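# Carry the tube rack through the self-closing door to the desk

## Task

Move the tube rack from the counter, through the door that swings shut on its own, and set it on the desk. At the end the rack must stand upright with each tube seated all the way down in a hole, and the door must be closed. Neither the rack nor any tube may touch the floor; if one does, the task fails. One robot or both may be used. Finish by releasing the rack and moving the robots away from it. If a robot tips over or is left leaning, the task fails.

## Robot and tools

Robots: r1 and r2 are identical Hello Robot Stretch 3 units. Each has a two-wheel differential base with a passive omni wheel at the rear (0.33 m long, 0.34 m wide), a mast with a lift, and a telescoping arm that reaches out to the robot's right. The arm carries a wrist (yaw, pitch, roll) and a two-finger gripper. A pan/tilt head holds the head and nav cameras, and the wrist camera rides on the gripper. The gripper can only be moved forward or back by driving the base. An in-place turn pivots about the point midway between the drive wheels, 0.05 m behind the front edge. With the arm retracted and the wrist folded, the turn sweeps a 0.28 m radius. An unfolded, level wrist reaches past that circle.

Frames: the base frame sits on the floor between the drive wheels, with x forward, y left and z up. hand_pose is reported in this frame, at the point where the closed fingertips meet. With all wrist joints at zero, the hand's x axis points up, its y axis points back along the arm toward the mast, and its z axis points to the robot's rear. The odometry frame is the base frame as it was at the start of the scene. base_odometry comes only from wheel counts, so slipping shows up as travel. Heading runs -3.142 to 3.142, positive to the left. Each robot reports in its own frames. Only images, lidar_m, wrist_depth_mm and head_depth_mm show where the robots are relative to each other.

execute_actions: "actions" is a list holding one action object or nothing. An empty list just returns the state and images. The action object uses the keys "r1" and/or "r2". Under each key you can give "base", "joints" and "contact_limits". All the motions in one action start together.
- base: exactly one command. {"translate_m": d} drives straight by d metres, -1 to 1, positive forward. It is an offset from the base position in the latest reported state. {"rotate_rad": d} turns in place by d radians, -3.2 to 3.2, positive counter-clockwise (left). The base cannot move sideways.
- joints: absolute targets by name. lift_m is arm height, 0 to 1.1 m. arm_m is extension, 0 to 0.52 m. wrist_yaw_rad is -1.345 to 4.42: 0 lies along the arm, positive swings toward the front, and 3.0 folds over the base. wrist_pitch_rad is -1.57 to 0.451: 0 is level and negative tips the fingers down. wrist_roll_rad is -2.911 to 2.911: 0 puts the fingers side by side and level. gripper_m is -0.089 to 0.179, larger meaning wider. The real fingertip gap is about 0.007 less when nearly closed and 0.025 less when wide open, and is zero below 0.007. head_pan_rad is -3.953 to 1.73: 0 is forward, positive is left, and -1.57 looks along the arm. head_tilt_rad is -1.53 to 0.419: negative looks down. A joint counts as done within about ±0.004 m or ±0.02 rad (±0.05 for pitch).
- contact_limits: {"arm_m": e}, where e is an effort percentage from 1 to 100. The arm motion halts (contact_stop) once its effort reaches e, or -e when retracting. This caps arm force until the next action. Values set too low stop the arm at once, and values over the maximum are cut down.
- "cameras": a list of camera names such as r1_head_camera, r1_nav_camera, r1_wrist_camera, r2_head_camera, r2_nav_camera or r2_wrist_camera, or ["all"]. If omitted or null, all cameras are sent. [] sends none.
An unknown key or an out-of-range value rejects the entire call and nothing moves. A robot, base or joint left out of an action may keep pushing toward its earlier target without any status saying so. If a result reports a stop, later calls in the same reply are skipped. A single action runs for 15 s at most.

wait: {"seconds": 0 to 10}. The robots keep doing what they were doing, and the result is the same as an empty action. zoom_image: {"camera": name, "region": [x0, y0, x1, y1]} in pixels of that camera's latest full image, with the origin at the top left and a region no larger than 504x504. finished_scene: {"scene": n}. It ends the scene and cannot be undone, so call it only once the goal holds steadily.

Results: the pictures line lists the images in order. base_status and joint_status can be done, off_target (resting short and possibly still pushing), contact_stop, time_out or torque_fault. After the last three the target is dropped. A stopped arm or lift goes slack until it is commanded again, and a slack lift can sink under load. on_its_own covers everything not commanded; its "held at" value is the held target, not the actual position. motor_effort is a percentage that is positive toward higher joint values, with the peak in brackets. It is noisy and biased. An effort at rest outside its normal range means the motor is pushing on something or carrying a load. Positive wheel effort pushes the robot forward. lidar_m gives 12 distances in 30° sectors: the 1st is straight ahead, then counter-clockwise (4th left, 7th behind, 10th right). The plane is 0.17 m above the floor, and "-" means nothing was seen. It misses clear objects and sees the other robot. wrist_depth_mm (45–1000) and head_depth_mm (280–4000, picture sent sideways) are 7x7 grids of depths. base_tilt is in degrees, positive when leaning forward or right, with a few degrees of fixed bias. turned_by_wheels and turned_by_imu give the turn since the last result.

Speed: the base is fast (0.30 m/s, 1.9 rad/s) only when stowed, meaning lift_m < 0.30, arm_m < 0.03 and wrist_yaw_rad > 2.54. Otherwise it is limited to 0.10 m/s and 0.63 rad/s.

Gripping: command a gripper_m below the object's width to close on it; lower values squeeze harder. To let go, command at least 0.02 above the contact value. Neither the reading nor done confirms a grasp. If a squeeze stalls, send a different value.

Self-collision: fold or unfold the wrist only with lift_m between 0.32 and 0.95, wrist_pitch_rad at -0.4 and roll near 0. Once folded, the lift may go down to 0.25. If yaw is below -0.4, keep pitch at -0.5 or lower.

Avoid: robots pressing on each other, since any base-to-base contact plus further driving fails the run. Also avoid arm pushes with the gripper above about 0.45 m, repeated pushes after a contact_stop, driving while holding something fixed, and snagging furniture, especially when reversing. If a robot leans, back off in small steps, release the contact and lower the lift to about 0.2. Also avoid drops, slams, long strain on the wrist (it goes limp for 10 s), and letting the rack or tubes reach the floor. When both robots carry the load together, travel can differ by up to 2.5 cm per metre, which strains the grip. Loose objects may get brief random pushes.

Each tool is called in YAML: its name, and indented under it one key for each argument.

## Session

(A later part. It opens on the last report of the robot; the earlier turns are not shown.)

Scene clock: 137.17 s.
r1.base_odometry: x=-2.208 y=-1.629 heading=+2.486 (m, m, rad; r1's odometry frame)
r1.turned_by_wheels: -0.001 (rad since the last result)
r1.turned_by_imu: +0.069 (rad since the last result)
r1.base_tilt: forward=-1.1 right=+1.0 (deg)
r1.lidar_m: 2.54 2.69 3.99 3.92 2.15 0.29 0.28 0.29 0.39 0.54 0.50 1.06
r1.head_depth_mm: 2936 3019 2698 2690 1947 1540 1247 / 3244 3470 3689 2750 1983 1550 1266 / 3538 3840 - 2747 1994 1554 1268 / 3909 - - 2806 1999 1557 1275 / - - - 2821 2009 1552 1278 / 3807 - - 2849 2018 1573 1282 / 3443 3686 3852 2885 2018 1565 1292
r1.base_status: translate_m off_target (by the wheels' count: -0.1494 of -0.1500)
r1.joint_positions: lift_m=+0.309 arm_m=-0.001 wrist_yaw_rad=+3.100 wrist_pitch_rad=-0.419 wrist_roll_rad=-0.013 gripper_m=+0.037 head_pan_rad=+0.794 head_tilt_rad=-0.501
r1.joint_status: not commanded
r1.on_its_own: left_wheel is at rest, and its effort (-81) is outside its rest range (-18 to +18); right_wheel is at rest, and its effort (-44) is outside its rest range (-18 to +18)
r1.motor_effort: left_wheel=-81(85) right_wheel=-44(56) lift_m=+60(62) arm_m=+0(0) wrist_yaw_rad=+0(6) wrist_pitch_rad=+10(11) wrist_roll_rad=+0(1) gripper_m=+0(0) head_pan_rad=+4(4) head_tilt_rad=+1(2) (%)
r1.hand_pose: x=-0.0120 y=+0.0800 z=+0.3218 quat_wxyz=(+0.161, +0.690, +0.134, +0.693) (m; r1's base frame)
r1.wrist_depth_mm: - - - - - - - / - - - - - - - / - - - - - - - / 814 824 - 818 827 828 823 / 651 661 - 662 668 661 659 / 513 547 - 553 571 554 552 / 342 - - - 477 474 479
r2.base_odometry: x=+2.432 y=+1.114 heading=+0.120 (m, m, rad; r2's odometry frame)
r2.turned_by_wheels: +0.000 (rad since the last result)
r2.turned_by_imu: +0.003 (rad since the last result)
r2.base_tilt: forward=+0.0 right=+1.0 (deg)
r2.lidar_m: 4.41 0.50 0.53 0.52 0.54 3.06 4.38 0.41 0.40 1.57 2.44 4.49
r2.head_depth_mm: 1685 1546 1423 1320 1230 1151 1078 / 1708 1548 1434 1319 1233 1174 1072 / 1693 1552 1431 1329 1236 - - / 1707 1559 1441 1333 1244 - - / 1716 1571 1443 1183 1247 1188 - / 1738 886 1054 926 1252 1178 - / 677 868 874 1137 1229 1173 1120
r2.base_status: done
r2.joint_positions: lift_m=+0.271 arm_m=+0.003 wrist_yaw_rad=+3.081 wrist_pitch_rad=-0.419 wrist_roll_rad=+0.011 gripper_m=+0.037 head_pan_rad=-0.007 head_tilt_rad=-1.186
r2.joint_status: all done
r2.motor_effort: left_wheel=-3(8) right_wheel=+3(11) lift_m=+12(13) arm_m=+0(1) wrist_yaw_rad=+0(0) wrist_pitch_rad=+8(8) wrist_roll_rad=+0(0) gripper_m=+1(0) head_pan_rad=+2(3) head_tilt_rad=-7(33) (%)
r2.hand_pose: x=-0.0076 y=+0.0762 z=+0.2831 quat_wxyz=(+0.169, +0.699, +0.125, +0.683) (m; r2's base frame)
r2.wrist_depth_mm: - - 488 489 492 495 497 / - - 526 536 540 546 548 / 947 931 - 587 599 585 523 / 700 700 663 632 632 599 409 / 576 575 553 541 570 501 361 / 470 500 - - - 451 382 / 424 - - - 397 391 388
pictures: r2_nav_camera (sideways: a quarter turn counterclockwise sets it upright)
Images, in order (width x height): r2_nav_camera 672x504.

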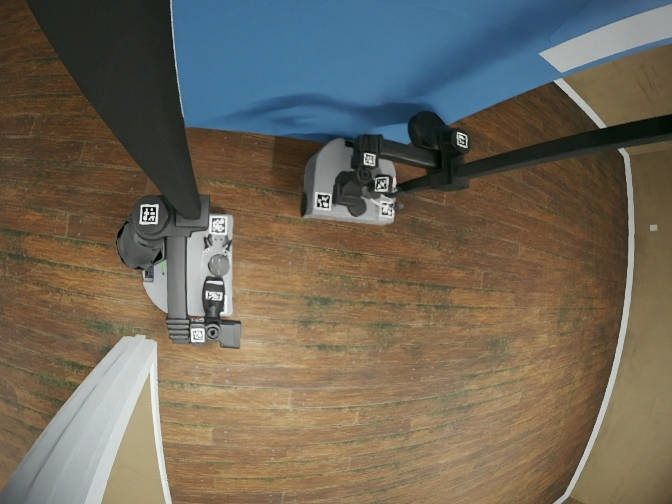

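execute_actions:
  actions:
    - {"r1":{"base":{"translate_m":0.01}},"r2":{"base":{"rotate_rad":-1.01}}}
  cameras: []

execute_actions:
  actions:
    - {"r2":{"base":{"translate_m":1}}}
  cameras: []

execute_actions:
  actions:
    - {"r2":{"base":{"translate_m":1}}}
  cameras: []

execute_actions:
  actions:
    - {"r2":{"base":{"translate_m":0.17},"joints":{"lift_m":0.7}}}
  cameras: []

execute_actions:
  actions:
    - {"r2":{"base":{"rotate_rad":0.88},"joints":{"lift_m":0.92,"wrist_yaw_rad":0,"gripper_m":0.17,"head_pan_rad":-1.57,"head_tilt_rad":-0.5}}}
  cameras: ["r2_head_camera","r2_wrist_camera"]

Scene clock: 153.23 s.
r1.base_odometry: x=-2.216 y=-1.623 heading=+2.486 (m, m, rad; r1's odometry frame)
r1.turned_by_wheels: +0.000 (rad since the last result)
r1.turned_by_imu: +0.001 (rad since the last result)
r1.base_tilt: forward=-1.0 right=+0.9 (deg)
r1.lidar_m: 2.54 2.68 4.00 3.91 2.17 0.29 0.28 0.29 0.40 0.40 0.40 1.06
r1.head_depth_mm: 2986 3091 2718 2702 1970 1544 1252 / 3188 3524 3665 2720 1999 1555 1268 / 3503 3780 - 2749 2002 1550 1276 / 3886 - - 2794 2005 1550 1266 / - - - 2763 2014 1568 1281 / 3752 - - 2798 2045 1576 1285 / 3450 3612 3865 2861 2001 1582 1285
r1.base_status: done
r1.joint_positions: lift_m=+0.309 arm_m=-0.001 wrist_yaw_rad=+3.100 wrist_pitch_rad=-0.419 wrist_roll_rad=-0.013 gripper_m=+0.037 head_pan_rad=+0.794 head_tilt_rad=-0.501
r1.joint_status: not commanded
r1.motor_effort: left_wheel=-5(68) right_wheel=-6(43) lift_m=+60(60) arm_m=+0(0) wrist_yaw_rad=-1(1) wrist_pitch_rad=+10(10) wrist_roll_rad=-1(0) gripper_m=+0(0) head_pan_rad=+5(4) head_tilt_rad=+0(1) (%)
r1.hand_pose: x=-0.0120 y=+0.0800 z=+0.3218 quat_wxyz=(+0.161, +0.690, +0.134, +0.693) (m; r1's base frame)
r1.wrist_depth_mm: - - - - - - - / - - - - - - - / - - - - - - - / 803 823 - 825 821 834 844 / 656 656 - 658 667 662 662 / 518 550 - 550 569 554 554 / 341 - - - 472 471 474
r2.base_odometry: x=+2.432 y=+1.114 heading=-0.890 (m, m, rad; r2's odometry frame)
r2.turned_by_wheels: -1.010 (rad since the last result)
r2.turned_by_imu: -1.020 (rad since the last result)
r2.base_tilt: forward=+0.0 right=+1.1 (deg)
r2.lidar_m: 2.48 4.44 4.41 0.50 0.52 0.51 0.60 3.23 4.40 0.41 0.40 2.31
r2.head_depth_mm: 1688 1548 1421 1323 1232 1142 1080 / 1703 1557 1428 1323 1234 1178 1070 / 1705 1562 1440 1328 1241 - - / 1714 1569 1440 1338 1241 - - / 1723 1579 1443 1334 1244 1188 - / 1734 1585 1455 1345 1252 1172 - / 1735 1585 1455 1350 1256 1087 1126
r2.base_status: done
r2.joint_positions: lift_m=+0.271 arm_m=+0.003 wrist_yaw_rad=+3.081 wrist_pitch_rad=-0.419 wrist_roll_rad=+0.011 gripper_m=+0.037 head_pan_rad=-0.007 head_tilt_rad=-1.186
r2.joint_status: not commanded
r2.motor_effort: left_wheel=+2(10) right_wheel=-5(12) lift_m=+12(13) arm_m=-1(1) wrist_yaw_rad=+0(0) wrist_pitch_rad=+8(8) wrist_roll_rad=+0(0) gripper_m=+1(0) head_pan_rad=+1(1) head_tilt_rad=-7(6) (%)
r2.hand_pose: x=-0.0076 y=+0.0762 z=+0.2831 quat_wxyz=(+0.169, +0.699, +0.125, +0.683) (m; r2's base frame)
r2.wrist_depth_mm: 389 450 666 773 - - - / 394 482 718 775 - - - / 409 507 - 548 773 863 846 / 437 540 621 526 681 661 661 / 457 543 542 537 569 540 532 / 466 495 - - - 457 444 / 418 - - - 395 392 386
pictures: none
No camera images: the call's "cameras" was empty. Leave "cameras" out to get every camera's image.

Scene clock: 158.23 s.
r1.base_odometry: x=-2.216 y=-1.623 heading=+2.486 (m, m, rad; r1's odometry frame)
r1.turned_by_wheels: +0.000 (rad since the last result)
r1.turned_by_imu: +0.001 (rad since the last result)
r1.base_tilt: forward=-1.1 right=+1.0 (deg)
r1.lidar_m: 0.91 2.68 3.99 3.91 2.17 0.29 0.28 0.29 0.40 4.82 0.91 1.06
r1.head_depth_mm: 2941 3072 2680 2693 1958 1539 1255 / 3248 3484 3719 2731 1977 1553 1268 / 3569 3795 - 2785 1994 1558 1268 / 3928 - - 2727 1993 1557 1274 / - - - 2776 2031 1554 1285 / 3691 - - 2811 2039 1577 1279 / 3433 3662 3870 2854 2031 1585 1300
r1.base_status: not commanded
r1.joint_positions: lift_m=+0.309 arm_m=-0.001 wrist_yaw_rad=+3.100 wrist_pitch_rad=-0.419 wrist_roll_rad=-0.013 gripper_m=+0.037 head_pan_rad=+0.794 head_tilt_rad=-0.501
r1.joint_status: not commanded
r1.motor_effort: left_wheel=-5(5) right_wheel=-6(6) lift_m=+60(60) arm_m=+0(0) wrist_yaw_rad=-1(1) wrist_pitch_rad=+10(10) wrist_roll_rad=+0(1) gripper_m=+0(0) head_pan_rad=+3(5) head_tilt_rad=+0(0) (%)
r1.hand_pose: x=-0.0120 y=+0.0800 z=+0.3218 quat_wxyz=(+0.161, +0.690, +0.134, +0.693) (m; r1's base frame)
r1.wrist_depth_mm: - - - - - - - / - - - - - - - / - - - - - - - / 806 813 - 807 833 824 837 / 657 653 - 661 664 666 671 / 512 552 - 552 569 558 552 / 340 - - - 475 471 476
r2.base_odometry: x=+3.062 y=+0.337 heading=-0.890 (m, m, rad; r2's odometry frame)
r2.turned_by_wheels: +0.000 (rad since the last result)
r2.turned_by_imu: +0.004 (rad since the last result)
r2.base_tilt: forward=+0.0 right=+0.9 (deg)
r2.lidar_m: 1.63 3.61 3.79 3.32 2.69 1.02 1.43 0.87 0.86 0.94 1.46 1.50
r2.head_depth_mm: 1620 1550 1424 1321 1228 1149 1083 / 1681 1552 1429 1332 1231 1174 1068 / 1702 1563 1441 1330 1234 - - / 1709 1560 1436 1332 1240 - - / 1722 1572 1452 1339 1249 1188 - / 1732 1587 1451 1347 1251 1185 - / 1738 1583 1458 1345 1255 1174 1126
r2.base_status: done
r2.joint_positions: lift_m=+0.271 arm_m=+0.003 wrist_yaw_rad=+3.081 wrist_pitch_rad=-0.419 wrist_roll_rad=+0.011 gripper_m=+0.037 head_pan_rad=-0.007 head_tilt_rad=-1.186
r2.joint_status: not commanded
r2.motor_effort: left_wheel=+2(11) right_wheel=-4(8) lift_m=+12(12) arm_m=-1(1) wrist_yaw_rad=-1(1) wrist_pitch_rad=+8(8) wrist_roll_rad=+0(0) gripper_m=+0(0) head_pan_rad=+2(1) head_tilt_rad=-6(7) (%)
r2.hand_pose: x=-0.0076 y=+0.0762 z=+0.2831 quat_wxyz=(+0.169, +0.699, +0.125, +0.683) (m; r2's base frame)
r2.wrist_depth_mm: - - - - - - - / - - - - - - - / 911 944 - 908 857 853 829 / 699 695 702 679 663 651 659 / 560 568 544 546 561 543 528 / 475 493 - - - 455 453 / 421 - - - 392 394 389
pictures: none
No camera images: the call's "cameras" was empty. Leave "cameras" out to get every camera's image.

Scene clock: 163.23 s.
r1.base_odometry: x=-2.216 y=-1.623 heading=+2.486 (m, m, rad; r1's odometry frame)
r1.turned_by_wheels: +0.000 (rad since the last result)
r1.turned_by_imu: +0.001 (rad since the last result)
r1.base_tilt: forward=-1.1 right=+1.0 (deg)
r1.lidar_m: 2.54 1.87 4.03 3.93 2.16 0.29 0.28 0.29 0.40 4.82 0.91 1.06
r1.head_depth_mm: 2942 3035 2733 2487 1886 1524 1256 / 3192 3492 3664 2749 1975 1549 1271 / 3546 3932 - 2773 2004 1544 1275 / 3955 - - 2783 1997 1556 1277 / - - - 2812 2021 1568 1277 / 3756 - - 2826 2025 1566 1280 / 3463 3717 3939 2858 2052 1569 1286
r1.base_status: not commanded
r1.joint_positions: lift_m=+0.309 arm_m=-0.001 wrist_yaw_rad=+3.100 wrist_pitch_rad=-0.419 wrist_roll_rad=-0.013 gripper_m=+0.037 head_pan_rad=+0.794 head_tilt_rad=-0.501
r1.joint_status: not commanded
r1.motor_effort: left_wheel=-5(5) right_wheel=-6(5) lift_m=+60(60) arm_m=+0(0) wrist_yaw_rad=+0(0) wrist_pitch_rad=+10(10) wrist_roll_rad=+0(1) gripper_m=+0(1) head_pan_rad=+4(4) head_tilt_rad=+1(0) (%)
r1.hand_pose: x=-0.0120 y=+0.0800 z=+0.3218 quat_wxyz=(+0.161, +0.690, +0.134, +0.693) (m; r1's base frame)
r1.wrist_depth_mm: - - - - - - - / - - - - - - - / - - - - - - - / 819 814 - 820 813 833 842 / 656 654 - 659 663 671 670 / 511 545 - 552 575 555 555 / 340 - - - 473 473 475
r2.base_odometry: x=+3.691 y=-0.440 heading=-0.890 (m, m, rad; r2's odometry frame)
r2.turned_by_wheels: +0.000 (rad since the last result)
r2.turned_by_imu: +0.004 (rad since the last result)
r2.base_tilt: forward=+0.1 right=+1.0 (deg)
r2.lidar_m: 0.77 2.28 3.16 3.48 3.49 1.96 1.84 1.50 1.49 0.89 0.72 0.71
r2.head_depth_mm: 743 885 1092 1321 1230 1152 1081 / 812 986 1253 1323 1233 1177 1067 / 897 1110 1421 1330 1239 - - / 998 1272 1439 1335 1243 - - / 1653 1558 1441 1336 1250 1191 - / 1717 1579 1454 1340 1251 1179 - / 1730 1586 1456 1347 1253 1173 1120
r2.base_status: done
r2.joint_positions: lift_m=+0.271 arm_m=+0.003 wrist_yaw_rad=+3.081 wrist_pitch_rad=-0.419 wrist_roll_rad=+0.011 gripper_m=+0.037 head_pan_rad=-0.007 head_tilt_rad=-1.186
r2.joint_status: not commanded
r2.motor_effort: left_wheel=+2(11) right_wheel=-4(9) lift_m=+12(13) arm_m=-1(1) wrist_yaw_rad=+0(0) wrist_pitch_rad=+8(8) wrist_roll_rad=+0(0) gripper_m=-1(0) head_pan_rad=+3(1) head_tilt_rad=-6(6) (%)
r2.hand_pose: x=-0.0076 y=+0.0762 z=+0.2831 quat_wxyz=(+0.169, +0.699, +0.125, +0.683) (m; r2's base frame)
r2.wrist_depth_mm: - - - - - - - / - - - - - - - / 910 918 - 907 879 847 845 / 703 698 704 672 677 663 643 / 568 573 552 552 567 540 527 / 475 486 - - - 457 454 / 419 - - - 397 392 387
pictures: none
No camera images: the call's "cameras" was empty. Leave "cameras" out to get every camera's image.

Scene clock: 167.97 s.
r1.base_odometry: x=-2.216 y=-1.623 heading=+2.486 (m, m, rad; r1's odometry frame)
r1.turned_by_wheels: +0.000 (rad since the last result)
r1.turned_by_imu: +0.001 (rad since the last result)
r1.base_tilt: forward=-1.1 right=+1.0 (deg)
r1.lidar_m: 2.54 2.02 4.02 3.93 2.15 0.29 0.28 0.29 0.40 4.81 0.91 1.06
r1.head_depth_mm: 2926 3055 2637 2585 1964 1532 1264 / 3211 3444 3613 2759 1962 1544 1259 / 3530 3747 - 2780 1987 1536 1275 / 3891 - - 2831 2001 1551 1280 / - - - 2785 2014 1554 1283 / 3728 - - 2840 2025 1558 1287 / 3451 3707 3884 2871 2042 1575 1291
r1.base_status: not commanded
r1.joint_positions: lift_m=+0.309 arm_m=-0.001 wrist_yaw_rad=+3.100 wrist_pitch_rad=-0.419 wrist_roll_rad=-0.013 gripper_m=+0.037 head_pan_rad=+0.794 head_tilt_rad=-0.501
r1.joint_status: not commanded
r1.motor_effort: left_wheel=-6(5) right_wheel=-6(6) lift_m=+60(60) arm_m=+0(0) wrist_yaw_rad=+0(1) wrist_pitch_rad=+10(10) wrist_roll_rad=+0(0) gripper_m=-1(0) head_pan_rad=+4(3) head_tilt_rad=+1(0) (%)
r1.hand_pose: x=-0.0120 y=+0.0800 z=+0.3218 quat_wxyz=(+0.161, +0.690, +0.134, +0.693) (m; r1's base frame)
r1.wrist_depth_mm: - - - - - - - / - - - - - - - / - - - - - - - / 817 823 - 828 825 838 828 / 658 660 - 655 659 663 670 / 512 549 - 551 579 551 554 / 339 - - - 476 477 475
r2.base_odometry: x=+3.798 y=-0.572 heading=-0.890 (m, m, rad; r2's odometry frame)
r2.turned_by_wheels: +0.000 (rad since the last result)
r2.turned_by_imu: +0.001 (rad since the last result)
r2.base_tilt: forward=+0.1 right=+1.1 (deg)
r2.lidar_m: 0.63 2.05 3.05 3.36 3.63 2.13 1.98 1.60 1.59 0.72 0.58 0.58
r2.head_depth_mm: 598 711 880 1149 1227 1174 1071 / 654 794 1006 1308 1230 1173 1075 / 720 897 1175 1327 1238 - - / 804 1028 1410 1333 1243 - - / 910 1516 1439 1339 1246 1190 1077 / 1726 1575 1457 1345 1246 1172 1090 / 1730 1584 1459 1350 1252 1173 -
r2.base_status: done
r2.joint_positions: lift_m=+0.699 arm_m=+0.003 wrist_yaw_rad=+3.081 wrist_pitch_rad=-0.418 wrist_roll_rad=+0.011 gripper_m=+0.037 head_pan_rad=-0.007 head_tilt_rad=-1.187
r2.joint_status: all done
r2.motor_effort: left_wheel=+2(12) right_wheel=-2(9) lift_m=+34(35) arm_m=+0(0) wrist_yaw_rad=+0(1) wrist_pitch_rad=+8(8) wrist_roll_rad=+0(0) gripper_m=-1(0) head_pan_rad=+1(3) head_tilt_rad=-7(6) (%)
r2.hand_pose: x=-0.0076 y=+0.0762 z=+0.7121 quat_wxyz=(+0.169, +0.699, +0.125, +0.683) (m; r2's base frame)
r2.wrist_depth_mm: - - - - - - - / - - - - - - - / - - - - - - - / - - - - - - - / - - - - - - - / - 962 - 940 884 940 940 / 841 837 811 819 791 797 788
pictures: none
No camera images: the call's "cameras" was empty. Leave "cameras" out to get every camera's image.

Scene clock: 170.80 s.
r1.base_odometry: x=-2.216 y=-1.623 heading=+2.486 (m, m, rad; r1's odometry frame)
r1.turned_by_wheels: +0.000 (rad since the last result)
r1.turned_by_imu: +0.000 (rad since the last result)
r1.base_tilt: forward=-1.1 right=+1.0 (deg)
r1.lidar_m: 2.54 1.97 4.03 3.93 2.16 0.29 0.28 0.29 0.40 4.82 0.91 1.06
r1.head_depth_mm: 2933 3043 2708 2729 1953 1538 1264 / 3248 3421 3667 2712 1975 1558 1269 / 3509 3836 - 2762 1999 1552 1270 / 3909 - - 2799 2001 1546 1273 / - - - 2802 1999 1560 1276 / 3706 - - 2847 2042 1582 1281 / 3383 3647 3771 2841 2043 1583 1290
r1.base_status: not commanded
r1.joint_positions: lift_m=+0.309 arm_m=-0.001 wrist_yaw_rad=+3.100 wrist_pitch_rad=-0.419 wrist_roll_rad=-0.013 gripper_m=+0.037 head_pan_rad=+0.794 head_tilt_rad=-0.501
r1.joint_status: not commanded
r1.motor_effort: left_wheel=-5(5) right_wheel=-6(6) lift_m=+60(61) arm_m=+0(0) wrist_yaw_rad=+0(1) wrist_pitch_rad=+10(10) wrist_roll_rad=+0(0) gripper_m=+0(0) head_pan_rad=+4(5) head_tilt_rad=+0(0) (%)
r1.hand_pose: x=-0.0120 y=+0.0800 z=+0.3218 quat_wxyz=(+0.161, +0.690, +0.134, +0.693) (m; r1's base frame)
r1.wrist_depth_mm: - - - - - - - / - - - - - - - / - - - - - - - / 809 809 - 816 829 837 840 / 654 653 - 667 659 666 659 / 512 546 - 552 570 559 558 / 341 - - - 474 473 477
r2.base_odometry: x=+3.798 y=-0.572 heading=-0.010 (m, m, rad; r2's odometry frame)
r2.turned_by_wheels: +0.880 (rad since the last result)
r2.turned_by_imu: +0.891 (rad since the last result)
r2.base_tilt: forward=+0.0 right=+0.9 (deg)
r2.lidar_m: 3.06 3.17 3.73 3.58 2.77 1.66 1.59 0.84 0.60 0.58 0.60 0.80
r2.head_depth_mm: 944 1036 1099 681 686 - - / 951 1047 1108 679 693 788 - / 960 1053 1122 707 693 - - / 970 1065 1114 738 707 816 1020 / 976 1073 1114 737 712 854 1007 / 986 1084 1109 733 724 842 1020 / 992 1093 1101 733 729 854 1035
r2.base_status: done
r2.joint_positions: lift_m=+0.919 arm_m=+0.003 wrist_yaw_rad=+0.002 wrist_pitch_rad=-0.418 wrist_roll_rad=+0.011 gripper_m=+0.170 head_pan_rad=-1.563 head_tilt_rad=-0.507
r2.joint_status: all done
r2.motor_effort: left_wheel=-3(7) right_wheel=+4(7) lift_m=+34(35) arm_m=-1(1) wrist_yaw_rad=-2(1) wrist_pitch_rad=+8(9) wrist_roll_rad=+0(0) gripper_m=+0(96) head_pan_rad=-2(32) head_tilt_rad=+4(40) (%)
r2.hand_pose: x=-0.0211 y=-0.3721 z=+0.9321 quat_wxyz=(+0.688, +0.147, -0.695, -0.147) (m; r2's base frame)
r2.wrist_depth_mm: 818 810 789 794 359 785 756 / 499 500 484 426 381 430 429 / 336 341 339 342 334 336 338 / 391 385 384 393 390 392 395 / 439 423 442 441 451 442 448 / 510 - 511 502 512 525 491 / 577 586 590 593 609 594 626
pictures: r2_head_camera (sideways: a quarter turn clockwise sets it upright), r2_wrist_camera
Images, in order (width x height): r2_head_camera 896x504, r2_wrist_camera 644x364.

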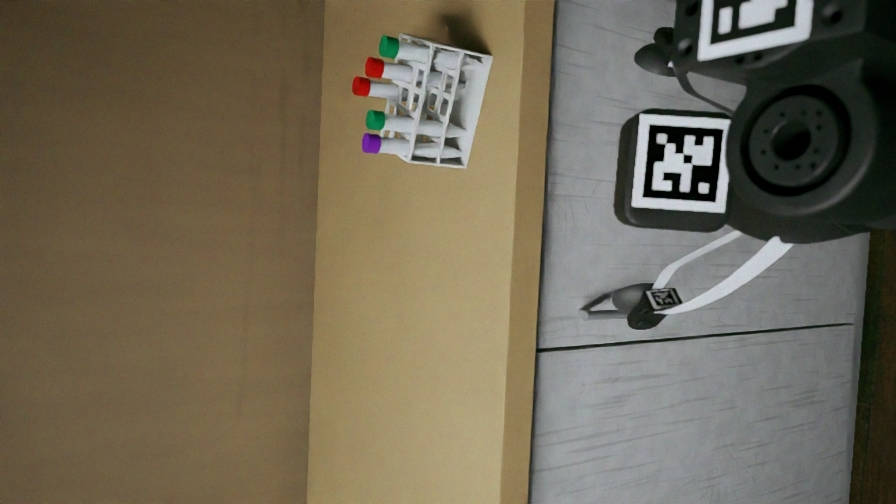

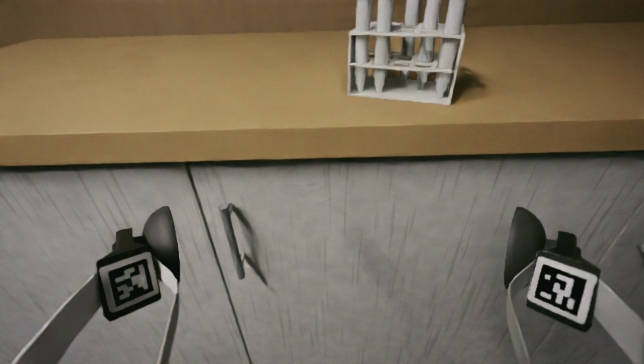

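execute_actions:
  actions:
    - {"r2":{"base":{"rotate_rad":-0.3},"joints":{"lift_m":0.85,"wrist_pitch_rad":0.03,"gripper_m":0.179,"head_tilt_rad":-0.6}}}
  cameras: []

execute_actions:
  actions:
    - {"r2":{"base":{"translate_m":0.09},"joints":{"arm_m":0.1}}}
  cameras: ["r2_head_camera","r2_wrist_camera"]

Scene clock: 183.30 s.
r1.base_odometry: x=-2.216 y=-1.623 heading=+2.486 (m, m, rad; r1's odometry frame)
r1.turned_by_wheels: +0.000 (rad since the last result)
r1.turned_by_imu: +0.001 (rad since the last result)
r1.base_tilt: forward=-1.2 right=+0.9 (deg)
r1.lidar_m: 2.53 1.98 4.01 3.93 2.16 0.29 0.28 0.29 0.40 4.82 0.91 1.06
r1.head_depth_mm: 2931 3057 2644 2605 1974 1533 1262 / 3206 3502 3724 2747 1984 1558 1271 / 3542 3823 - 2757 1991 1555 1270 / 3900 - - 2774 2011 1569 1273 / - - - 2778 2024 1565 1283 / 3739 - - 2852 2011 1553 1282 / 3498 3725 3910 2829 2019 1582 1288
r1.base_status: not commanded
r1.joint_positions: lift_m=+0.309 arm_m=-0.001 wrist_yaw_rad=+3.100 wrist_pitch_rad=-0.419 wrist_roll_rad=-0.013 gripper_m=+0.037 head_pan_rad=+0.794 head_tilt_rad=-0.501
r1.joint_status: not commanded
r1.motor_effort: left_wheel=-5(5) right_wheel=-6(5) lift_m=+60(60) arm_m=+0(0) wrist_yaw_rad=+0(0) wrist_pitch_rad=+10(10) wrist_roll_rad=+0(0) gripper_m=+0(0) head_pan_rad=+4(4) head_tilt_rad=+0(0) (%)
r1.hand_pose: x=-0.0120 y=+0.0800 z=+0.3218 quat_wxyz=(+0.161, +0.690, +0.134, +0.693) (m; r1's base frame)
r1.wrist_depth_mm: - - - - - - - / - - - - - - - / - - - - - - - / 822 814 - 822 829 839 828 / 661 651 - 659 665 667 662 / 512 547 - 551 572 557 558 / 340 - - - 478 478 474
r2.base_odometry: x=+3.798 y=-0.572 heading=-0.310 (m, m, rad; r2's odometry frame)
r2.turned_by_wheels: -0.300 (rad since the last result)
r2.turned_by_imu: -0.304 (rad since the last result)
r2.base_tilt: forward=+0.0 right=+1.0 (deg)
r2.lidar_m: 2.22 3.05 3.45 3.60 2.11 1.89 1.60 1.59 0.69 0.58 0.58 0.64
r2.head_depth_mm: 1059 1173 906 754 924 1111 - / 1039 1164 906 738 850 1046 - / 1013 1134 900 715 808 - - / 991 1105 723 696 793 954 1160 / 972 1079 805 670 774 922 1146 / 950 1054 895 668 738 883 1119 / 932 1031 890 643 704 846 1096
r2.base_status: done
r2.joint_positions: lift_m=+0.851 arm_m=+0.003 wrist_yaw_rad=+0.001 wrist_pitch_rad=+0.008 wrist_roll_rad=+0.011 gripper_m=+0.179 head_pan_rad=-1.563 head_tilt_rad=-0.593
r2.joint_status: all done
r2.motor_effort: left_wheel=+3(6) right_wheel=-5(11) lift_m=+12(29) arm_m=-1(0) wrist_yaw_rad=-1(1) wrist_pitch_rad=+10(11) wrist_roll_rad=+0(0) gripper_m=+1(52) head_pan_rad=-3(2) head_tilt_rad=-3(15) (%)
r2.hand_pose: x=-0.0213 y=-0.4042 z=+0.9671 quat_wxyz=(+0.704, -0.002, -0.711, +0.003) (m; r2's base frame)
r2.wrist_depth_mm: 725 772 828 913 - - - / 763 788 855 921 - - - / 772 838 826 962 - - - / 656 646 419 513 616 593 597 / 329 371 339 364 403 438 533 / 287 331 351 387 438 483 - / 319 337 370 405 446 490 576
pictures: none
No camera images: the call's "cameras" was empty. Leave "cameras" out to get every camera's image.

Scene clock: 185.57 s.
r1.base_odometry: x=-2.216 y=-1.623 heading=+2.486 (m, m, rad; r1's odometry frame)
r1.turned_by_wheels: +0.000 (rad since the last result)
r1.turned_by_imu: +0.000 (rad since the last result)
r1.base_tilt: forward=-1.2 right=+1.0 (deg)
r1.lidar_m: 2.53 2.04 4.01 3.92 2.16 0.29 0.28 0.29 0.40 4.84 0.91 1.06
r1.head_depth_mm: 2931 3068 2678 2633 1965 1544 1257 / 3198 3454 3636 2716 1988 1558 1258 / 3605 3739 - 2769 1995 1545 1275 / 3890 - - 2789 1978 1568 1278 / - - - 2804 2041 1570 1284 / 3621 - - 2851 2028 1584 1288 / 3431 3641 3842 2878 2037 1575 1293
r1.base_status: not commanded
r1.joint_positions: lift_m=+0.309 arm_m=-0.001 wrist_yaw_rad=+3.100 wrist_pitch_rad=-0.419 wrist_roll_rad=-0.013 gripper_m=+0.037 head_pan_rad=+0.794 head_tilt_rad=-0.501
r1.joint_status: not commanded
r1.motor_effort: left_wheel=-5(5) right_wheel=-5(6) lift_m=+60(60) arm_m=+0(0) wrist_yaw_rad=-1(1) wrist_pitch_rad=+11(10) wrist_roll_rad=+0(0) gripper_m=+0(0) head_pan_rad=+4(5) head_tilt_rad=+0(0) (%)
r1.hand_pose: x=-0.0120 y=+0.0800 z=+0.3218 quat_wxyz=(+0.161, +0.690, +0.134, +0.693) (m; r1's base frame)
r1.wrist_depth_mm: - - - - - - - / - - - - - - - / - - - - - - - / 810 819 - 829 835 828 839 / 651 665 - 664 668 662 666 / 514 549 - 551 578 555 559 / 340 - - - 475 475 473
r2.base_odometry: x=+3.884 y=-0.599 heading=-0.310 (m, m, rad; r2's odometry frame)
r2.turned_by_wheels: +0.000 (rad since the last result)
r2.turned_by_imu: +0.000 (rad since the last result)
r2.base_tilt: forward=+0.0 right=+1.0 (deg)
r2.lidar_m: 2.16 2.96 3.35 3.63 2.17 2.00 1.68 1.24 0.66 0.55 0.55 0.61
r2.head_depth_mm: 1035 1164 904 736 807 - 1152 / 1015 1137 904 705 - - 1147 / 989 1110 690 674 - - 1172 / 969 1082 897 674 748 905 1148 / 947 1060 895 666 726 874 1121 / 928 1029 893 643 689 834 1095 / 908 1010 892 642 671 800 986
r2.base_status: done
r2.joint_positions: lift_m=+0.851 arm_m=+0.100 wrist_yaw_rad=+0.001 wrist_pitch_rad=+0.008 wrist_roll_rad=+0.011 gripper_m=+0.179 head_pan_rad=-1.563 head_tilt_rad=-0.593
r2.joint_status: all done
r2.motor_effort: left_wheel=+2(8) right_wheel=-5(5) lift_m=+12(12) arm_m=+4(5) wrist_yaw_rad=-1(0) wrist_pitch_rad=+10(10) wrist_roll_rad=+0(0) gripper_m=+1(0) head_pan_rad=-3(3) head_tilt_rad=-3(3) (%)
r2.hand_pose: x=-0.0213 y=-0.5010 z=+0.9672 quat_wxyz=(+0.704, -0.002, -0.711, +0.003) (m; r2's base frame)
r2.wrist_depth_mm: 639 679 731 788 861 980 - / 662 685 756 792 882 - - / 659 706 757 347 948 - - / 638 629 527 305 609 603 595 / 333 370 316 313 322 322 342 / 231 210 225 237 259 292 - / 190 199 223 262 296 330 383
pictures: r2_head_camera (sideways: a quarter turn clockwise sets it upright), r2_wrist_camera
Images, in order (width x height): r2_head_camera 896x504, r2_wrist_camera 644x364.

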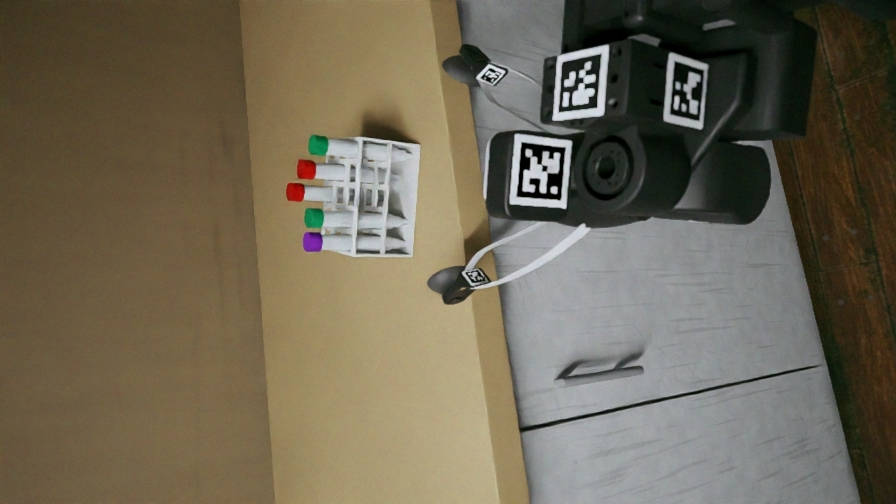

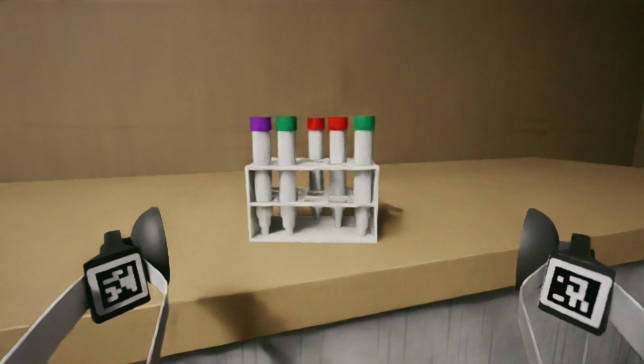

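execute_actions:
  actions:
    - {"r2":{"base":{"translate_m":0.017},"joints":{"arm_m":0.21,"lift_m":0.832}}}
  cameras: ["r2_head_camera","r2_wrist_camera"]

Scene clock: 193.90 s.
r1.base_odometry: x=-2.216 y=-1.623 heading=+2.486 (m, m, rad; r1's odometry frame)
r1.turned_by_wheels: +0.000 (rad since the last result)
r1.turned_by_imu: +0.001 (rad since the last result)
r1.base_tilt: forward=-1.1 right=+1.0 (deg)
r1.lidar_m: 2.53 2.05 4.02 3.91 2.16 0.29 0.28 0.29 0.40 4.82 0.91 1.06
r1.head_depth_mm: 2937 3033 2673 2272 1957 1534 1262 / 3146 3477 3637 2789 1977 1542 1262 / 3626 3830 - 2757 1995 1542 1266 / 3975 - - 2748 1998 1562 1280 / - - - 2786 2019 1565 1285 / 3693 - - 2860 2041 1568 1287 / 3403 3711 3883 2837 2036 1584 1288
r1.base_status: not commanded
r1.joint_positions: lift_m=+0.309 arm_m=-0.001 wrist_yaw_rad=+3.100 wrist_pitch_rad=-0.419 wrist_roll_rad=-0.013 gripper_m=+0.037 head_pan_rad=+0.794 head_tilt_rad=-0.501
r1.joint_status: not commanded
r1.motor_effort: left_wheel=-5(5) right_wheel=-5(6) lift_m=+60(60) arm_m=+0(0) wrist_yaw_rad=-1(0) wrist_pitch_rad=+10(10) wrist_roll_rad=+0(0) gripper_m=+0(0) head_pan_rad=+5(4) head_tilt_rad=+0(1) (%)
r1.hand_pose: x=-0.0120 y=+0.0800 z=+0.3218 quat_wxyz=(+0.161, +0.690, +0.134, +0.693) (m; r1's base frame)
r1.wrist_depth_mm: - - - - - - - / - - - - - - - / - - - - - - - / 816 811 - 830 827 828 842 / 652 657 - 662 660 665 667 / 516 547 - 553 576 558 553 / 339 - - - 477 476 473
r2.base_odometry: x=+3.900 y=-0.605 heading=-0.310 (m, m, rad; r2's odometry frame)
r2.turned_by_wheels: +0.000 (rad since the last result)
r2.turned_by_imu: +0.000 (rad since the last result)
r2.base_tilt: forward=+0.0 right=+0.9 (deg)
r2.lidar_m: 2.16 2.94 3.33 3.63 2.20 2.02 1.70 1.23 0.66 0.54 0.54 0.61
r2.head_depth_mm: 1031 1163 903 705 - 1087 1176 / 1006 1130 901 703 - 1010 1174 / 987 1103 690 699 - 955 1146 / 963 1075 898 669 746 908 1124 / 943 1048 896 643 715 867 1099 / 925 1026 893 644 680 835 1032 / 903 999 891 642 664 792 978
r2.base_status: done
r2.joint_positions: lift_m=+0.833 arm_m=+0.210 wrist_yaw_rad=+0.000 wrist_pitch_rad=+0.009 wrist_roll_rad=+0.011 gripper_m=+0.179 head_pan_rad=-1.563 head_tilt_rad=-0.593
r2.joint_status: all done
r2.motor_effort: left_wheel=+3(7) right_wheel=-4(6) lift_m=+12(12) arm_m=+3(3) wrist_yaw_rad=+0(0) wrist_pitch_rad=+10(10) wrist_roll_rad=+0(0) gripper_m=-1(0) head_pan_rad=-2(3) head_tilt_rad=-3(3) (%)
r2.hand_pose: x=-0.0213 y=-0.6110 z=+0.9493 quat_wxyz=(+0.704, -0.003, -0.711, +0.003) (m; r2's base frame)
r2.wrist_depth_mm: 552 598 650 691 748 820 900 / 578 616 644 698 755 860 949 / 587 625 660 236 785 869 - / 533 530 263 215 215 516 503 / 282 308 226 223 198 273 270 / 201 176 187 187 185 185 - / 136 142 141 142 141 148 165
pictures: r2_head_camera (sideways: a quarter turn clockwise sets it upright), r2_wrist_camera
Images, in order (width x height): r2_head_camera 896x504, r2_wrist_camera 644x364.

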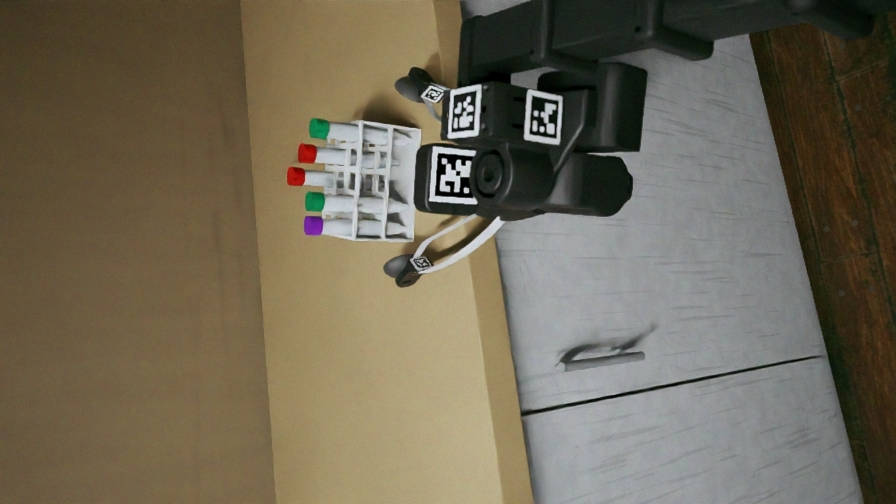

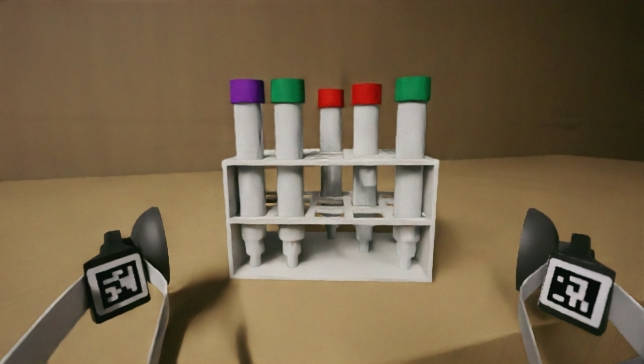

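execute_actions:
  actions:
    - {"r2":{"base":{"translate_m":0.005},"joints":{"arm_m":0.272}}}
  cameras: ["r2_wrist_camera"]

execute_actions:
  actions:
    - {"r2":{"joints":{"gripper_m":0.08}}}
  cameras: ["r2_head_camera","r2_wrist_camera"]

execute_actions:
  actions:
    - {"r2":{"joints":{"lift_m":0.87}}}
  cameras: ["r2_wrist_camera"]

Scene clock: 201.90 s.
r1.base_odometry: x=-2.216 y=-1.623 heading=+2.486 (m, m, rad; r1's odometry frame)
r1.turned_by_wheels: +0.000 (rad since the last result)
r1.turned_by_imu: +0.001 (rad since the last result)
r1.base_tilt: forward=-1.2 right=+1.0 (deg)
r1.lidar_m: 2.54 2.05 4.02 3.92 2.16 0.29 0.28 0.29 0.40 4.82 0.91 1.06
r1.head_depth_mm: 2906 3092 2687 2593 1980 1538 1255 / 3219 3462 3678 2796 1983 1547 1265 / 3528 3886 - 2776 1990 1545 1263 / 3870 - - 2757 2007 1565 1282 / - - - 2805 2016 1574 1278 / 3664 - - 2785 2007 1570 1287 / 3455 3709 3843 2877 2052 1595 1288
r1.base_status: not commanded
r1.joint_positions: lift_m=+0.309 arm_m=-0.001 wrist_yaw_rad=+3.100 wrist_pitch_rad=-0.419 wrist_roll_rad=-0.013 gripper_m=+0.037 head_pan_rad=+0.794 head_tilt_rad=-0.501
r1.joint_status: not commanded
r1.motor_effort: left_wheel=-5(5) right_wheel=-5(5) lift_m=+60(60) arm_m=+0(0) wrist_yaw_rad=+0(0) wrist_pitch_rad=+10(10) wrist_roll_rad=-1(0) gripper_m=+0(0) head_pan_rad=+4(4) head_tilt_rad=+1(0) (%)
r1.hand_pose: x=-0.0120 y=+0.0800 z=+0.3218 quat_wxyz=(+0.161, +0.690, +0.134, +0.693) (m; r1's base frame)
r1.wrist_depth_mm: - - - - - - - / - - - - - - - / - - - - - - - / 805 823 - 821 826 826 850 / 650 659 - 662 664 664 669 / 512 545 - 550 571 548 554 / 341 - - - 474 470 480
r2.base_odometry: x=+3.905 y=-0.606 heading=-0.310 (m, m, rad; r2's odometry frame)
r2.turned_by_wheels: +0.000 (rad since the last result)
r2.turned_by_imu: +0.000 (rad since the last result)
r2.base_tilt: forward=+0.0 right=+1.0 (deg)
r2.lidar_m: 2.16 2.94 3.36 3.63 2.20 2.02 1.71 1.23 0.65 0.54 0.54 0.60
r2.head_depth_mm: 1036 1158 903 726 - 1089 1164 / 1009 1132 905 - 843 1003 1173 / 984 1102 692 - 802 950 1150 / 960 1075 898 668 742 903 1120 / 941 1048 895 644 708 863 1121 / 924 1028 893 642 687 824 1027 / 904 1000 891 641 663 790 970
r2.base_status: done
r2.joint_positions: lift_m=+0.833 arm_m=+0.272 wrist_yaw_rad=+0.000 wrist_pitch_rad=+0.009 wrist_roll_rad=+0.011 gripper_m=+0.179 head_pan_rad=-1.563 head_tilt_rad=-0.593
r2.joint_status: all done
r2.motor_effort: left_wheel=+2(7) right_wheel=-3(6) lift_m=+12(12) arm_m=+3(3) wrist_yaw_rad=+0(0) wrist_pitch_rad=+10(10) wrist_roll_rad=+0(0) gripper_m=+1(1) head_pan_rad=-2(2) head_tilt_rad=-3(3) (%)
r2.hand_pose: x=-0.0213 y=-0.6730 z=+0.9493 quat_wxyz=(+0.704, -0.003, -0.711, +0.003) (m; r2's base frame)
r2.wrist_depth_mm: 524 557 598 640 689 758 805 / 526 570 121 648 145 784 877 / 540 575 126 177 149 808 941 / 549 537 129 142 140 375 492 / 278 307 134 160 154 134 271 / 202 176 137 160 159 134 - / 135 142 137 137 137 133 133
pictures: r2_wrist_camera
Images, in order (width x height): r2_wrist_camera 644x364.

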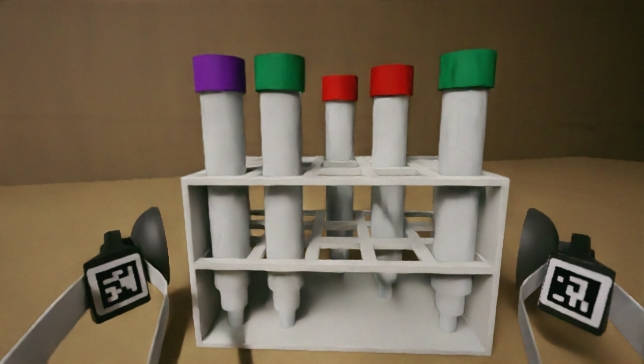

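Scene clock: 203.37 s.
r1.base_odometry: x=-2.216 y=-1.623 heading=+2.486 (m, m, rad; r1's odometry frame)
r1.turned_by_wheels: +0.000 (rad since the last result)
r1.turned_by_imu: +0.000 (rad since the last result)
r1.base_tilt: forward=-1.2 right=+1.0 (deg)
r1.lidar_m: 2.54 2.06 4.00 3.92 2.17 0.29 0.28 0.29 0.40 4.82 0.90 1.06
r1.head_depth_mm: 2977 3032 2700 2589 1961 1539 1259 / 3154 3468 3643 2732 1961 1530 1266 / 3433 3792 - 2771 1999 1555 1277 / 3951 - - 2756 1998 1565 1274 / - - - 2803 2022 1554 1278 / 3690 - - 2832 2022 1579 1289 / 3444 3734 3938 2886 2036 1570 1288
r1.base_status: not commanded
r1.joint_positions: lift_m=+0.309 arm_m=-0.001 wrist_yaw_rad=+3.100 wrist_pitch_rad=-0.419 wrist_roll_rad=-0.013 gripper_m=+0.037 head_pan_rad=+0.794 head_tilt_rad=-0.501
r1.joint_status: not commanded
r1.motor_effort: left_wheel=-5(5) right_wheel=-6(5) lift_m=+60(61) arm_m=+0(0) wrist_yaw_rad=+0(1) wrist_pitch_rad=+10(10) wrist_roll_rad=+0(0) gripper_m=+0(0) head_pan_rad=+5(5) head_tilt_rad=+1(0) (%)
r1.hand_pose: x=-0.0120 y=+0.0800 z=+0.3218 quat_wxyz=(+0.161, +0.690, +0.134, +0.693) (m; r1's base frame)
r1.wrist_depth_mm: - - - - - - - / - - - - - - - / - - - - - - - / 820 804 - 817 831 833 829 / 659 656 - 656 656 671 673 / 512 546 - 553 574 554 559 / 341 - - - 473 475 475
r2.base_odometry: x=+3.905 y=-0.606 heading=-0.310 (m, m, rad; r2's odometry frame)
r2.turned_by_wheels: +0.000 (rad since the last result)
r2.turned_by_imu: +0.000 (rad since the last result)
r2.base_tilt: forward=+0.0 right=+1.0 (deg)
r2.lidar_m: 2.16 2.93 3.33 3.65 2.19 2.03 1.71 1.23 0.65 0.54 0.54 0.61
r2.head_depth_mm: 1030 1157 906 725 - 1091 1162 / 1006 1127 902 - 843 1005 1172 / 988 1104 690 - 803 953 1149 / 963 1078 897 671 744 903 1127 / 941 1048 897 644 708 862 1121 / 923 1027 894 643 687 823 1031 / 907 1003 889 641 663 785 973
r2.base_status: not commanded
r2.joint_positions: lift_m=+0.833 arm_m=+0.272 wrist_yaw_rad=+0.000 wrist_pitch_rad=+0.009 wrist_roll_rad=+0.011 gripper_m=+0.081 head_pan_rad=-1.563 head_tilt_rad=-0.593
r2.joint_status: all done
r2.motor_effort: left_wheel=+2(2) right_wheel=-3(4) lift_m=+12(13) arm_m=+3(3) wrist_yaw_rad=-1(1) wrist_pitch_rad=+10(10) wrist_roll_rad=+0(0) gripper_m=-27(100) head_pan_rad=-2(4) head_tilt_rad=-3(3) (%)
r2.hand_pose: x=-0.0214 y=-0.6730 z=+0.9493 quat_wxyz=(+0.704, -0.003, -0.711, +0.003) (m; r2's base frame)
r2.wrist_depth_mm: 515 551 596 642 688 736 838 / 542 569 121 175 146 777 840 / 537 576 127 177 150 801 872 / 537 532 129 143 141 427 507 / 275 306 134 160 156 132 270 / 189 - 139 159 161 132 189 / - 142 137 137 136 136 140
pictures: r2_head_camera (sideways: a quarter turn clockwise sets it upright), r2_wrist_camera
Images, in order (width x height): r2_head_camera 896x504, r2_wrist_camera 644x364.

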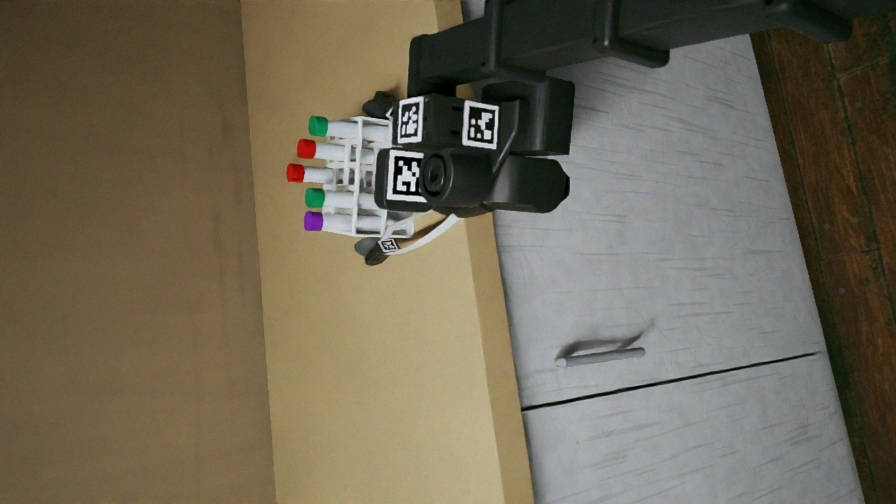

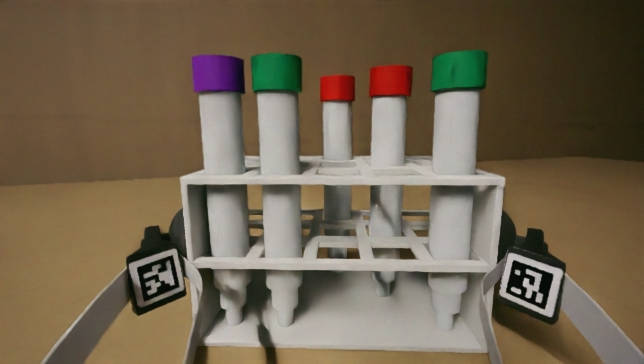

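Scene clock: 204.53 s.
r1.base_odometry: x=-2.216 y=-1.623 heading=+2.486 (m, m, rad; r1's odometry frame)
r1.turned_by_wheels: +0.000 (rad since the last result)
r1.turned_by_imu: +0.000 (rad since the last result)
r1.base_tilt: forward=-1.1 right=+1.0 (deg)
r1.lidar_m: 2.53 2.06 4.02 3.91 2.16 0.29 0.28 0.29 0.40 4.82 0.91 1.06
r1.head_depth_mm: 2905 3057 2690 2580 1963 1529 1268 / 3169 3439 3720 2760 1980 1541 1267 / 3516 3877 - 2786 1978 1561 1282 / 3818 - - 2815 2007 1555 1275 / - - - 2789 2027 1544 1282 / 3736 - - 2846 2025 1578 1284 / 3438 3637 3921 2913 2039 1574 1294
r1.base_status: not commanded
r1.joint_positions: lift_m=+0.309 arm_m=-0.001 wrist_yaw_rad=+3.100 wrist_pitch_rad=-0.419 wrist_roll_rad=-0.013 gripper_m=+0.037 head_pan_rad=+0.794 head_tilt_rad=-0.501
r1.joint_status: not commanded
r1.motor_effort: left_wheel=-5(6) right_wheel=-5(6) lift_m=+60(60) arm_m=+0(0) wrist_yaw_rad=-1(2) wrist_pitch_rad=+10(10) wrist_roll_rad=-1(0) gripper_m=+0(1) head_pan_rad=+5(4) head_tilt_rad=+0(1) (%)
r1.hand_pose: x=-0.0120 y=+0.0800 z=+0.3218 quat_wxyz=(+0.161, +0.690, +0.134, +0.693) (m; r1's base frame)
r1.wrist_depth_mm: - - - - - - - / - - - - - - - / - - - - - - - / 808 822 - 822 842 830 838 / 654 656 - 662 667 666 670 / 513 549 - 547 575 561 553 / 340 - - - 473 474 473
r2.base_odometry: x=+3.905 y=-0.606 heading=-0.310 (m, m, rad; r2's odometry frame)
r2.turned_by_wheels: +0.000 (rad since the last result)
r2.turned_by_imu: +0.000 (rad since the last result)
r2.base_tilt: forward=+0.0 right=+1.0 (deg)
r2.lidar_m: 2.16 2.94 3.31 3.65 2.20 2.03 1.70 1.22 0.65 0.54 0.54 0.60
r2.head_depth_mm: 1029 1154 905 - 834 1077 1176 / 1007 1129 902 - 820 1004 1176 / 984 1104 682 - 780 955 1146 / 966 1073 898 669 743 905 1122 / 941 1048 894 645 710 860 1122 / 924 1023 893 644 688 823 1032 / 904 1001 891 641 663 789 973
r2.base_status: not commanded
r2.joint_positions: lift_m=+0.869 arm_m=+0.272 wrist_yaw_rad=+0.000 wrist_pitch_rad=+0.002 wrist_roll_rad=+0.011 gripper_m=+0.088 head_pan_rad=-1.563 head_tilt_rad=-0.593
r2.joint_status: all done
r2.on_its_own: gripper_m is held at +0.087, not at your +0.080, by its stall guard, which is still easing
r2.motor_effort: left_wheel=+2(2) right_wheel=-4(4) lift_m=+34(36) arm_m=+4(4) wrist_yaw_rad=+0(0) wrist_pitch_rad=+13(13) wrist_roll_rad=+0(0) gripper_m=-10(28) head_pan_rad=-3(3) head_tilt_rad=-4(3) (%)
r2.hand_pose: x=-0.0214 y=-0.6729 z=+0.9845 quat_wxyz=(+0.704, +0.000, -0.711, +0.000) (m; r2's base frame)
r2.wrist_depth_mm: 515 554 578 629 683 749 838 / 529 579 124 179 147 771 864 / 545 578 129 177 150 818 902 / 558 592 130 144 142 559 662 / 372 406 135 161 154 132 360 / 255 - 139 161 161 132 256 / 202 193 153 144 142 182 189
pictures: r2_wrist_camera
Images, in order (width x height): r2_wrist_camera 644x364.

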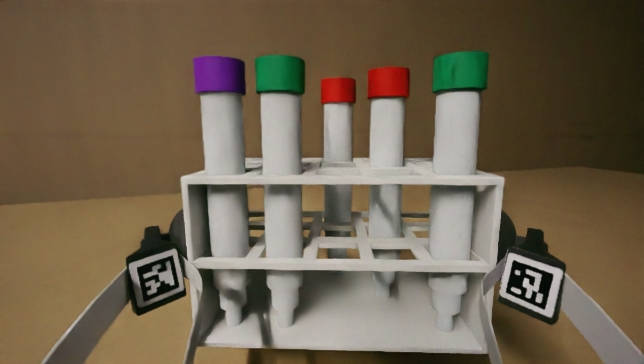

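execute_actions:
  actions:
    - {"r2":{"joints":{"gripper_m":0.085}}}
  cameras: []

execute_actions:
  actions: []
  cameras: ["r2_wrist_camera"]

Scene clock: 211.30 s.
r1.base_odometry: x=-2.216 y=-1.623 heading=+2.486 (m, m, rad; r1's odometry frame)
r1.turned_by_wheels: +0.000 (rad since the last result)
r1.turned_by_imu: +0.001 (rad since the last result)
r1.base_tilt: forward=-1.2 right=+1.0 (deg)
r1.lidar_m: 2.54 2.05 4.04 3.91 2.16 0.29 0.28 0.29 0.40 4.81 0.91 1.06
r1.head_depth_mm: 2923 3036 2718 2554 1944 1541 1261 / 3266 3461 3660 2769 1981 1536 1264 / 3493 3779 - 2783 1988 1562 1271 / 3880 - - 2753 2005 1553 1272 / - - - 2808 2020 1569 1293 / 3684 - - 2821 2043 1573 1286 / 3404 3707 3868 2851 2053 1586 1296
r1.base_status: not commanded
r1.joint_positions: lift_m=+0.309 arm_m=-0.001 wrist_yaw_rad=+3.100 wrist_pitch_rad=-0.419 wrist_roll_rad=-0.013 gripper_m=+0.037 head_pan_rad=+0.794 head_tilt_rad=-0.501
r1.joint_status: not commanded
r1.motor_effort: left_wheel=-5(5) right_wheel=-6(6) lift_m=+60(60) arm_m=+0(0) wrist_yaw_rad=-1(0) wrist_pitch_rad=+10(10) wrist_roll_rad=-1(0) gripper_m=+0(0) head_pan_rad=+3(4) head_tilt_rad=+0(0) (%)
r1.hand_pose: x=-0.0120 y=+0.0800 z=+0.3218 quat_wxyz=(+0.161, +0.690, +0.134, +0.693) (m; r1's base frame)
r1.wrist_depth_mm: - - - - - - - / - - - - - - - / - - - - - - - / 818 813 - 829 832 833 837 / 653 653 - 651 657 671 668 / 515 549 - 549 576 550 556 / 341 - - - 474 472 475
r2.base_odometry: x=+3.905 y=-0.606 heading=-0.310 (m, m, rad; r2's odometry frame)
r2.turned_by_wheels: +0.000 (rad since the last result)
r2.turned_by_imu: +0.000 (rad since the last result)
r2.base_tilt: forward=+0.1 right=+1.1 (deg)
r2.lidar_m: 2.15 2.94 3.32 3.64 2.20 2.02 1.70 1.22 0.65 0.54 0.54 0.60
r2.head_depth_mm: 1029 1159 906 - 834 1076 1170 / 1006 1131 904 - 821 1005 1176 / 985 1100 683 - 782 953 1152 / 961 1074 896 669 743 903 1122 / 944 1048 896 644 708 863 1124 / 923 1026 893 642 687 822 1025 / 903 1001 892 642 663 787 969
r2.base_status: not commanded
r2.joint_positions: lift_m=+0.869 arm_m=+0.272 wrist_yaw_rad=+0.000 wrist_pitch_rad=+0.002 wrist_roll_rad=+0.011 gripper_m=+0.086 head_pan_rad=-1.563 head_tilt_rad=-0.593
r2.joint_status: all done
r2.motor_effort: left_wheel=+2(2) right_wheel=-4(4) lift_m=+35(35) arm_m=+3(4) wrist_yaw_rad=-1(0) wrist_pitch_rad=+13(13) wrist_roll_rad=+0(0) gripper_m=-25(70) head_pan_rad=-2(2) head_tilt_rad=-3(3) (%)
r2.hand_pose: x=-0.0214 y=-0.6729 z=+0.9845 quat_wxyz=(+0.704, +0.000, -0.711, +0.000) (m; r2's base frame)
r2.wrist_depth_mm: 515 544 587 635 699 757 844 / 536 570 123 177 147 760 839 / 534 584 128 178 150 793 908 / 560 597 130 143 142 567 658 / 374 408 134 162 155 133 356 / 253 - 139 161 161 132 257 / 203 193 152 145 142 183 189
pictures: none
No camera images: the call's "cameras" was empty. Leave "cameras" out to get every camera's image.

Scene clock: 211.30 s.
r1.base_odometry: x=-2.216 y=-1.623 heading=+2.486 (m, m, rad; r1's odometry frame)
r1.turned_by_wheels: +0.000 (rad since the last result)
r1.turned_by_imu: +0.001 (rad since the last result)
r1.base_tilt: forward=-1.2 right=+1.0 (deg)
r1.lidar_m: 2.54 2.05 4.04 3.91 2.16 0.29 0.28 0.29 0.40 4.81 0.91 1.06
r1.head_depth_mm: 2923 3036 2718 2554 1944 1541 1261 / 3266 3461 3660 2769 1981 1536 1264 / 3493 3779 - 2783 1988 1562 1271 / 3880 - - 2753 2005 1553 1272 / - - - 2808 2020 1569 1293 / 3684 - - 2821 2043 1573 1286 / 3404 3707 3868 2851 2053 1586 1296
r1.base_status: not commanded
r1.joint_positions: lift_m=+0.309 arm_m=-0.001 wrist_yaw_rad=+3.100 wrist_pitch_rad=-0.419 wrist_roll_rad=-0.013 gripper_m=+0.037 head_pan_rad=+0.794 head_tilt_rad=-0.501
r1.joint_status: not commanded
r1.motor_effort: left_wheel=-5(5) right_wheel=-6(6) lift_m=+60(60) arm_m=+0(0) wrist_yaw_rad=-1(0) wrist_pitch_rad=+10(10) wrist_roll_rad=-1(0) gripper_m=+0(0) head_pan_rad=+3(4) head_tilt_rad=+0(0) (%)
r1.hand_pose: x=-0.0120 y=+0.0800 z=+0.3218 quat_wxyz=(+0.161, +0.690, +0.134, +0.693) (m; r1's base frame)
r1.wrist_depth_mm: - - - - - - - / - - - - - - - / - - - - - - - / 818 813 - 829 832 833 837 / 653 653 - 651 657 671 668 / 515 549 - 549 576 550 556 / 341 - - - 474 472 475
r2.base_odometry: x=+3.905 y=-0.606 heading=-0.310 (m, m, rad; r2's odometry frame)
r2.turned_by_wheels: +0.000 (rad since the last result)
r2.turned_by_imu: +0.000 (rad since the last result)
r2.base_tilt: forward=+0.1 right=+1.1 (deg)
r2.lidar_m: 2.15 2.94 3.32 3.64 2.20 2.02 1.70 1.22 0.65 0.54 0.54 0.60
r2.head_depth_mm: 1029 1159 906 - 834 1076 1170 / 1006 1131 904 - 821 1005 1176 / 985 1100 683 - 782 953 1152 / 961 1074 896 669 743 903 1122 / 944 1048 896 644 708 863 1124 / 923 1026 893 642 687 822 1025 / 903 1001 892 642 663 787 969
r2.base_status: not commanded
r2.joint_positions: lift_m=+0.869 arm_m=+0.272 wrist_yaw_rad=+0.000 wrist_pitch_rad=+0.002 wrist_roll_rad=+0.011 gripper_m=+0.086 head_pan_rad=-1.563 head_tilt_rad=-0.593
r2.joint_status: all done
r2.motor_effort: left_wheel=+2(2) right_wheel=-4(4) lift_m=+35(35) arm_m=+3(4) wrist_yaw_rad=-1(0) wrist_pitch_rad=+13(13) wrist_roll_rad=+0(0) gripper_m=-25(70) head_pan_rad=-2(2) head_tilt_rad=-3(3) (%)
r2.hand_pose: x=-0.0214 y=-0.6729 z=+0.9845 quat_wxyz=(+0.704, +0.000, -0.711, +0.000) (m; r2's base frame)
r2.wrist_depth_mm: 515 544 587 635 699 757 844 / 536 570 123 177 147 760 839 / 534 584 128 178 150 793 908 / 560 597 130 143 142 567 658 / 374 408 134 162 155 133 356 / 253 - 139 161 161 132 257 / 203 193 152 145 142 183 189
pictures: r2_wrist_camera
Images, in order (width x height): r2_wrist_camera 644x364.

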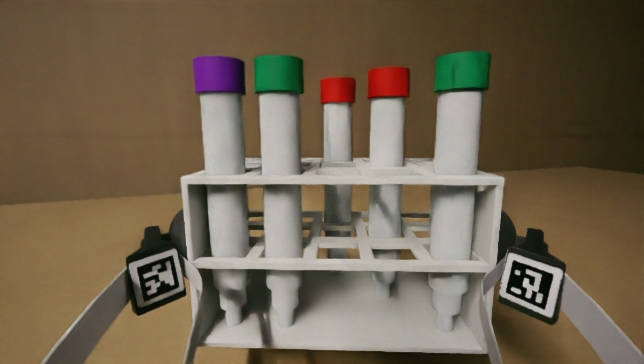

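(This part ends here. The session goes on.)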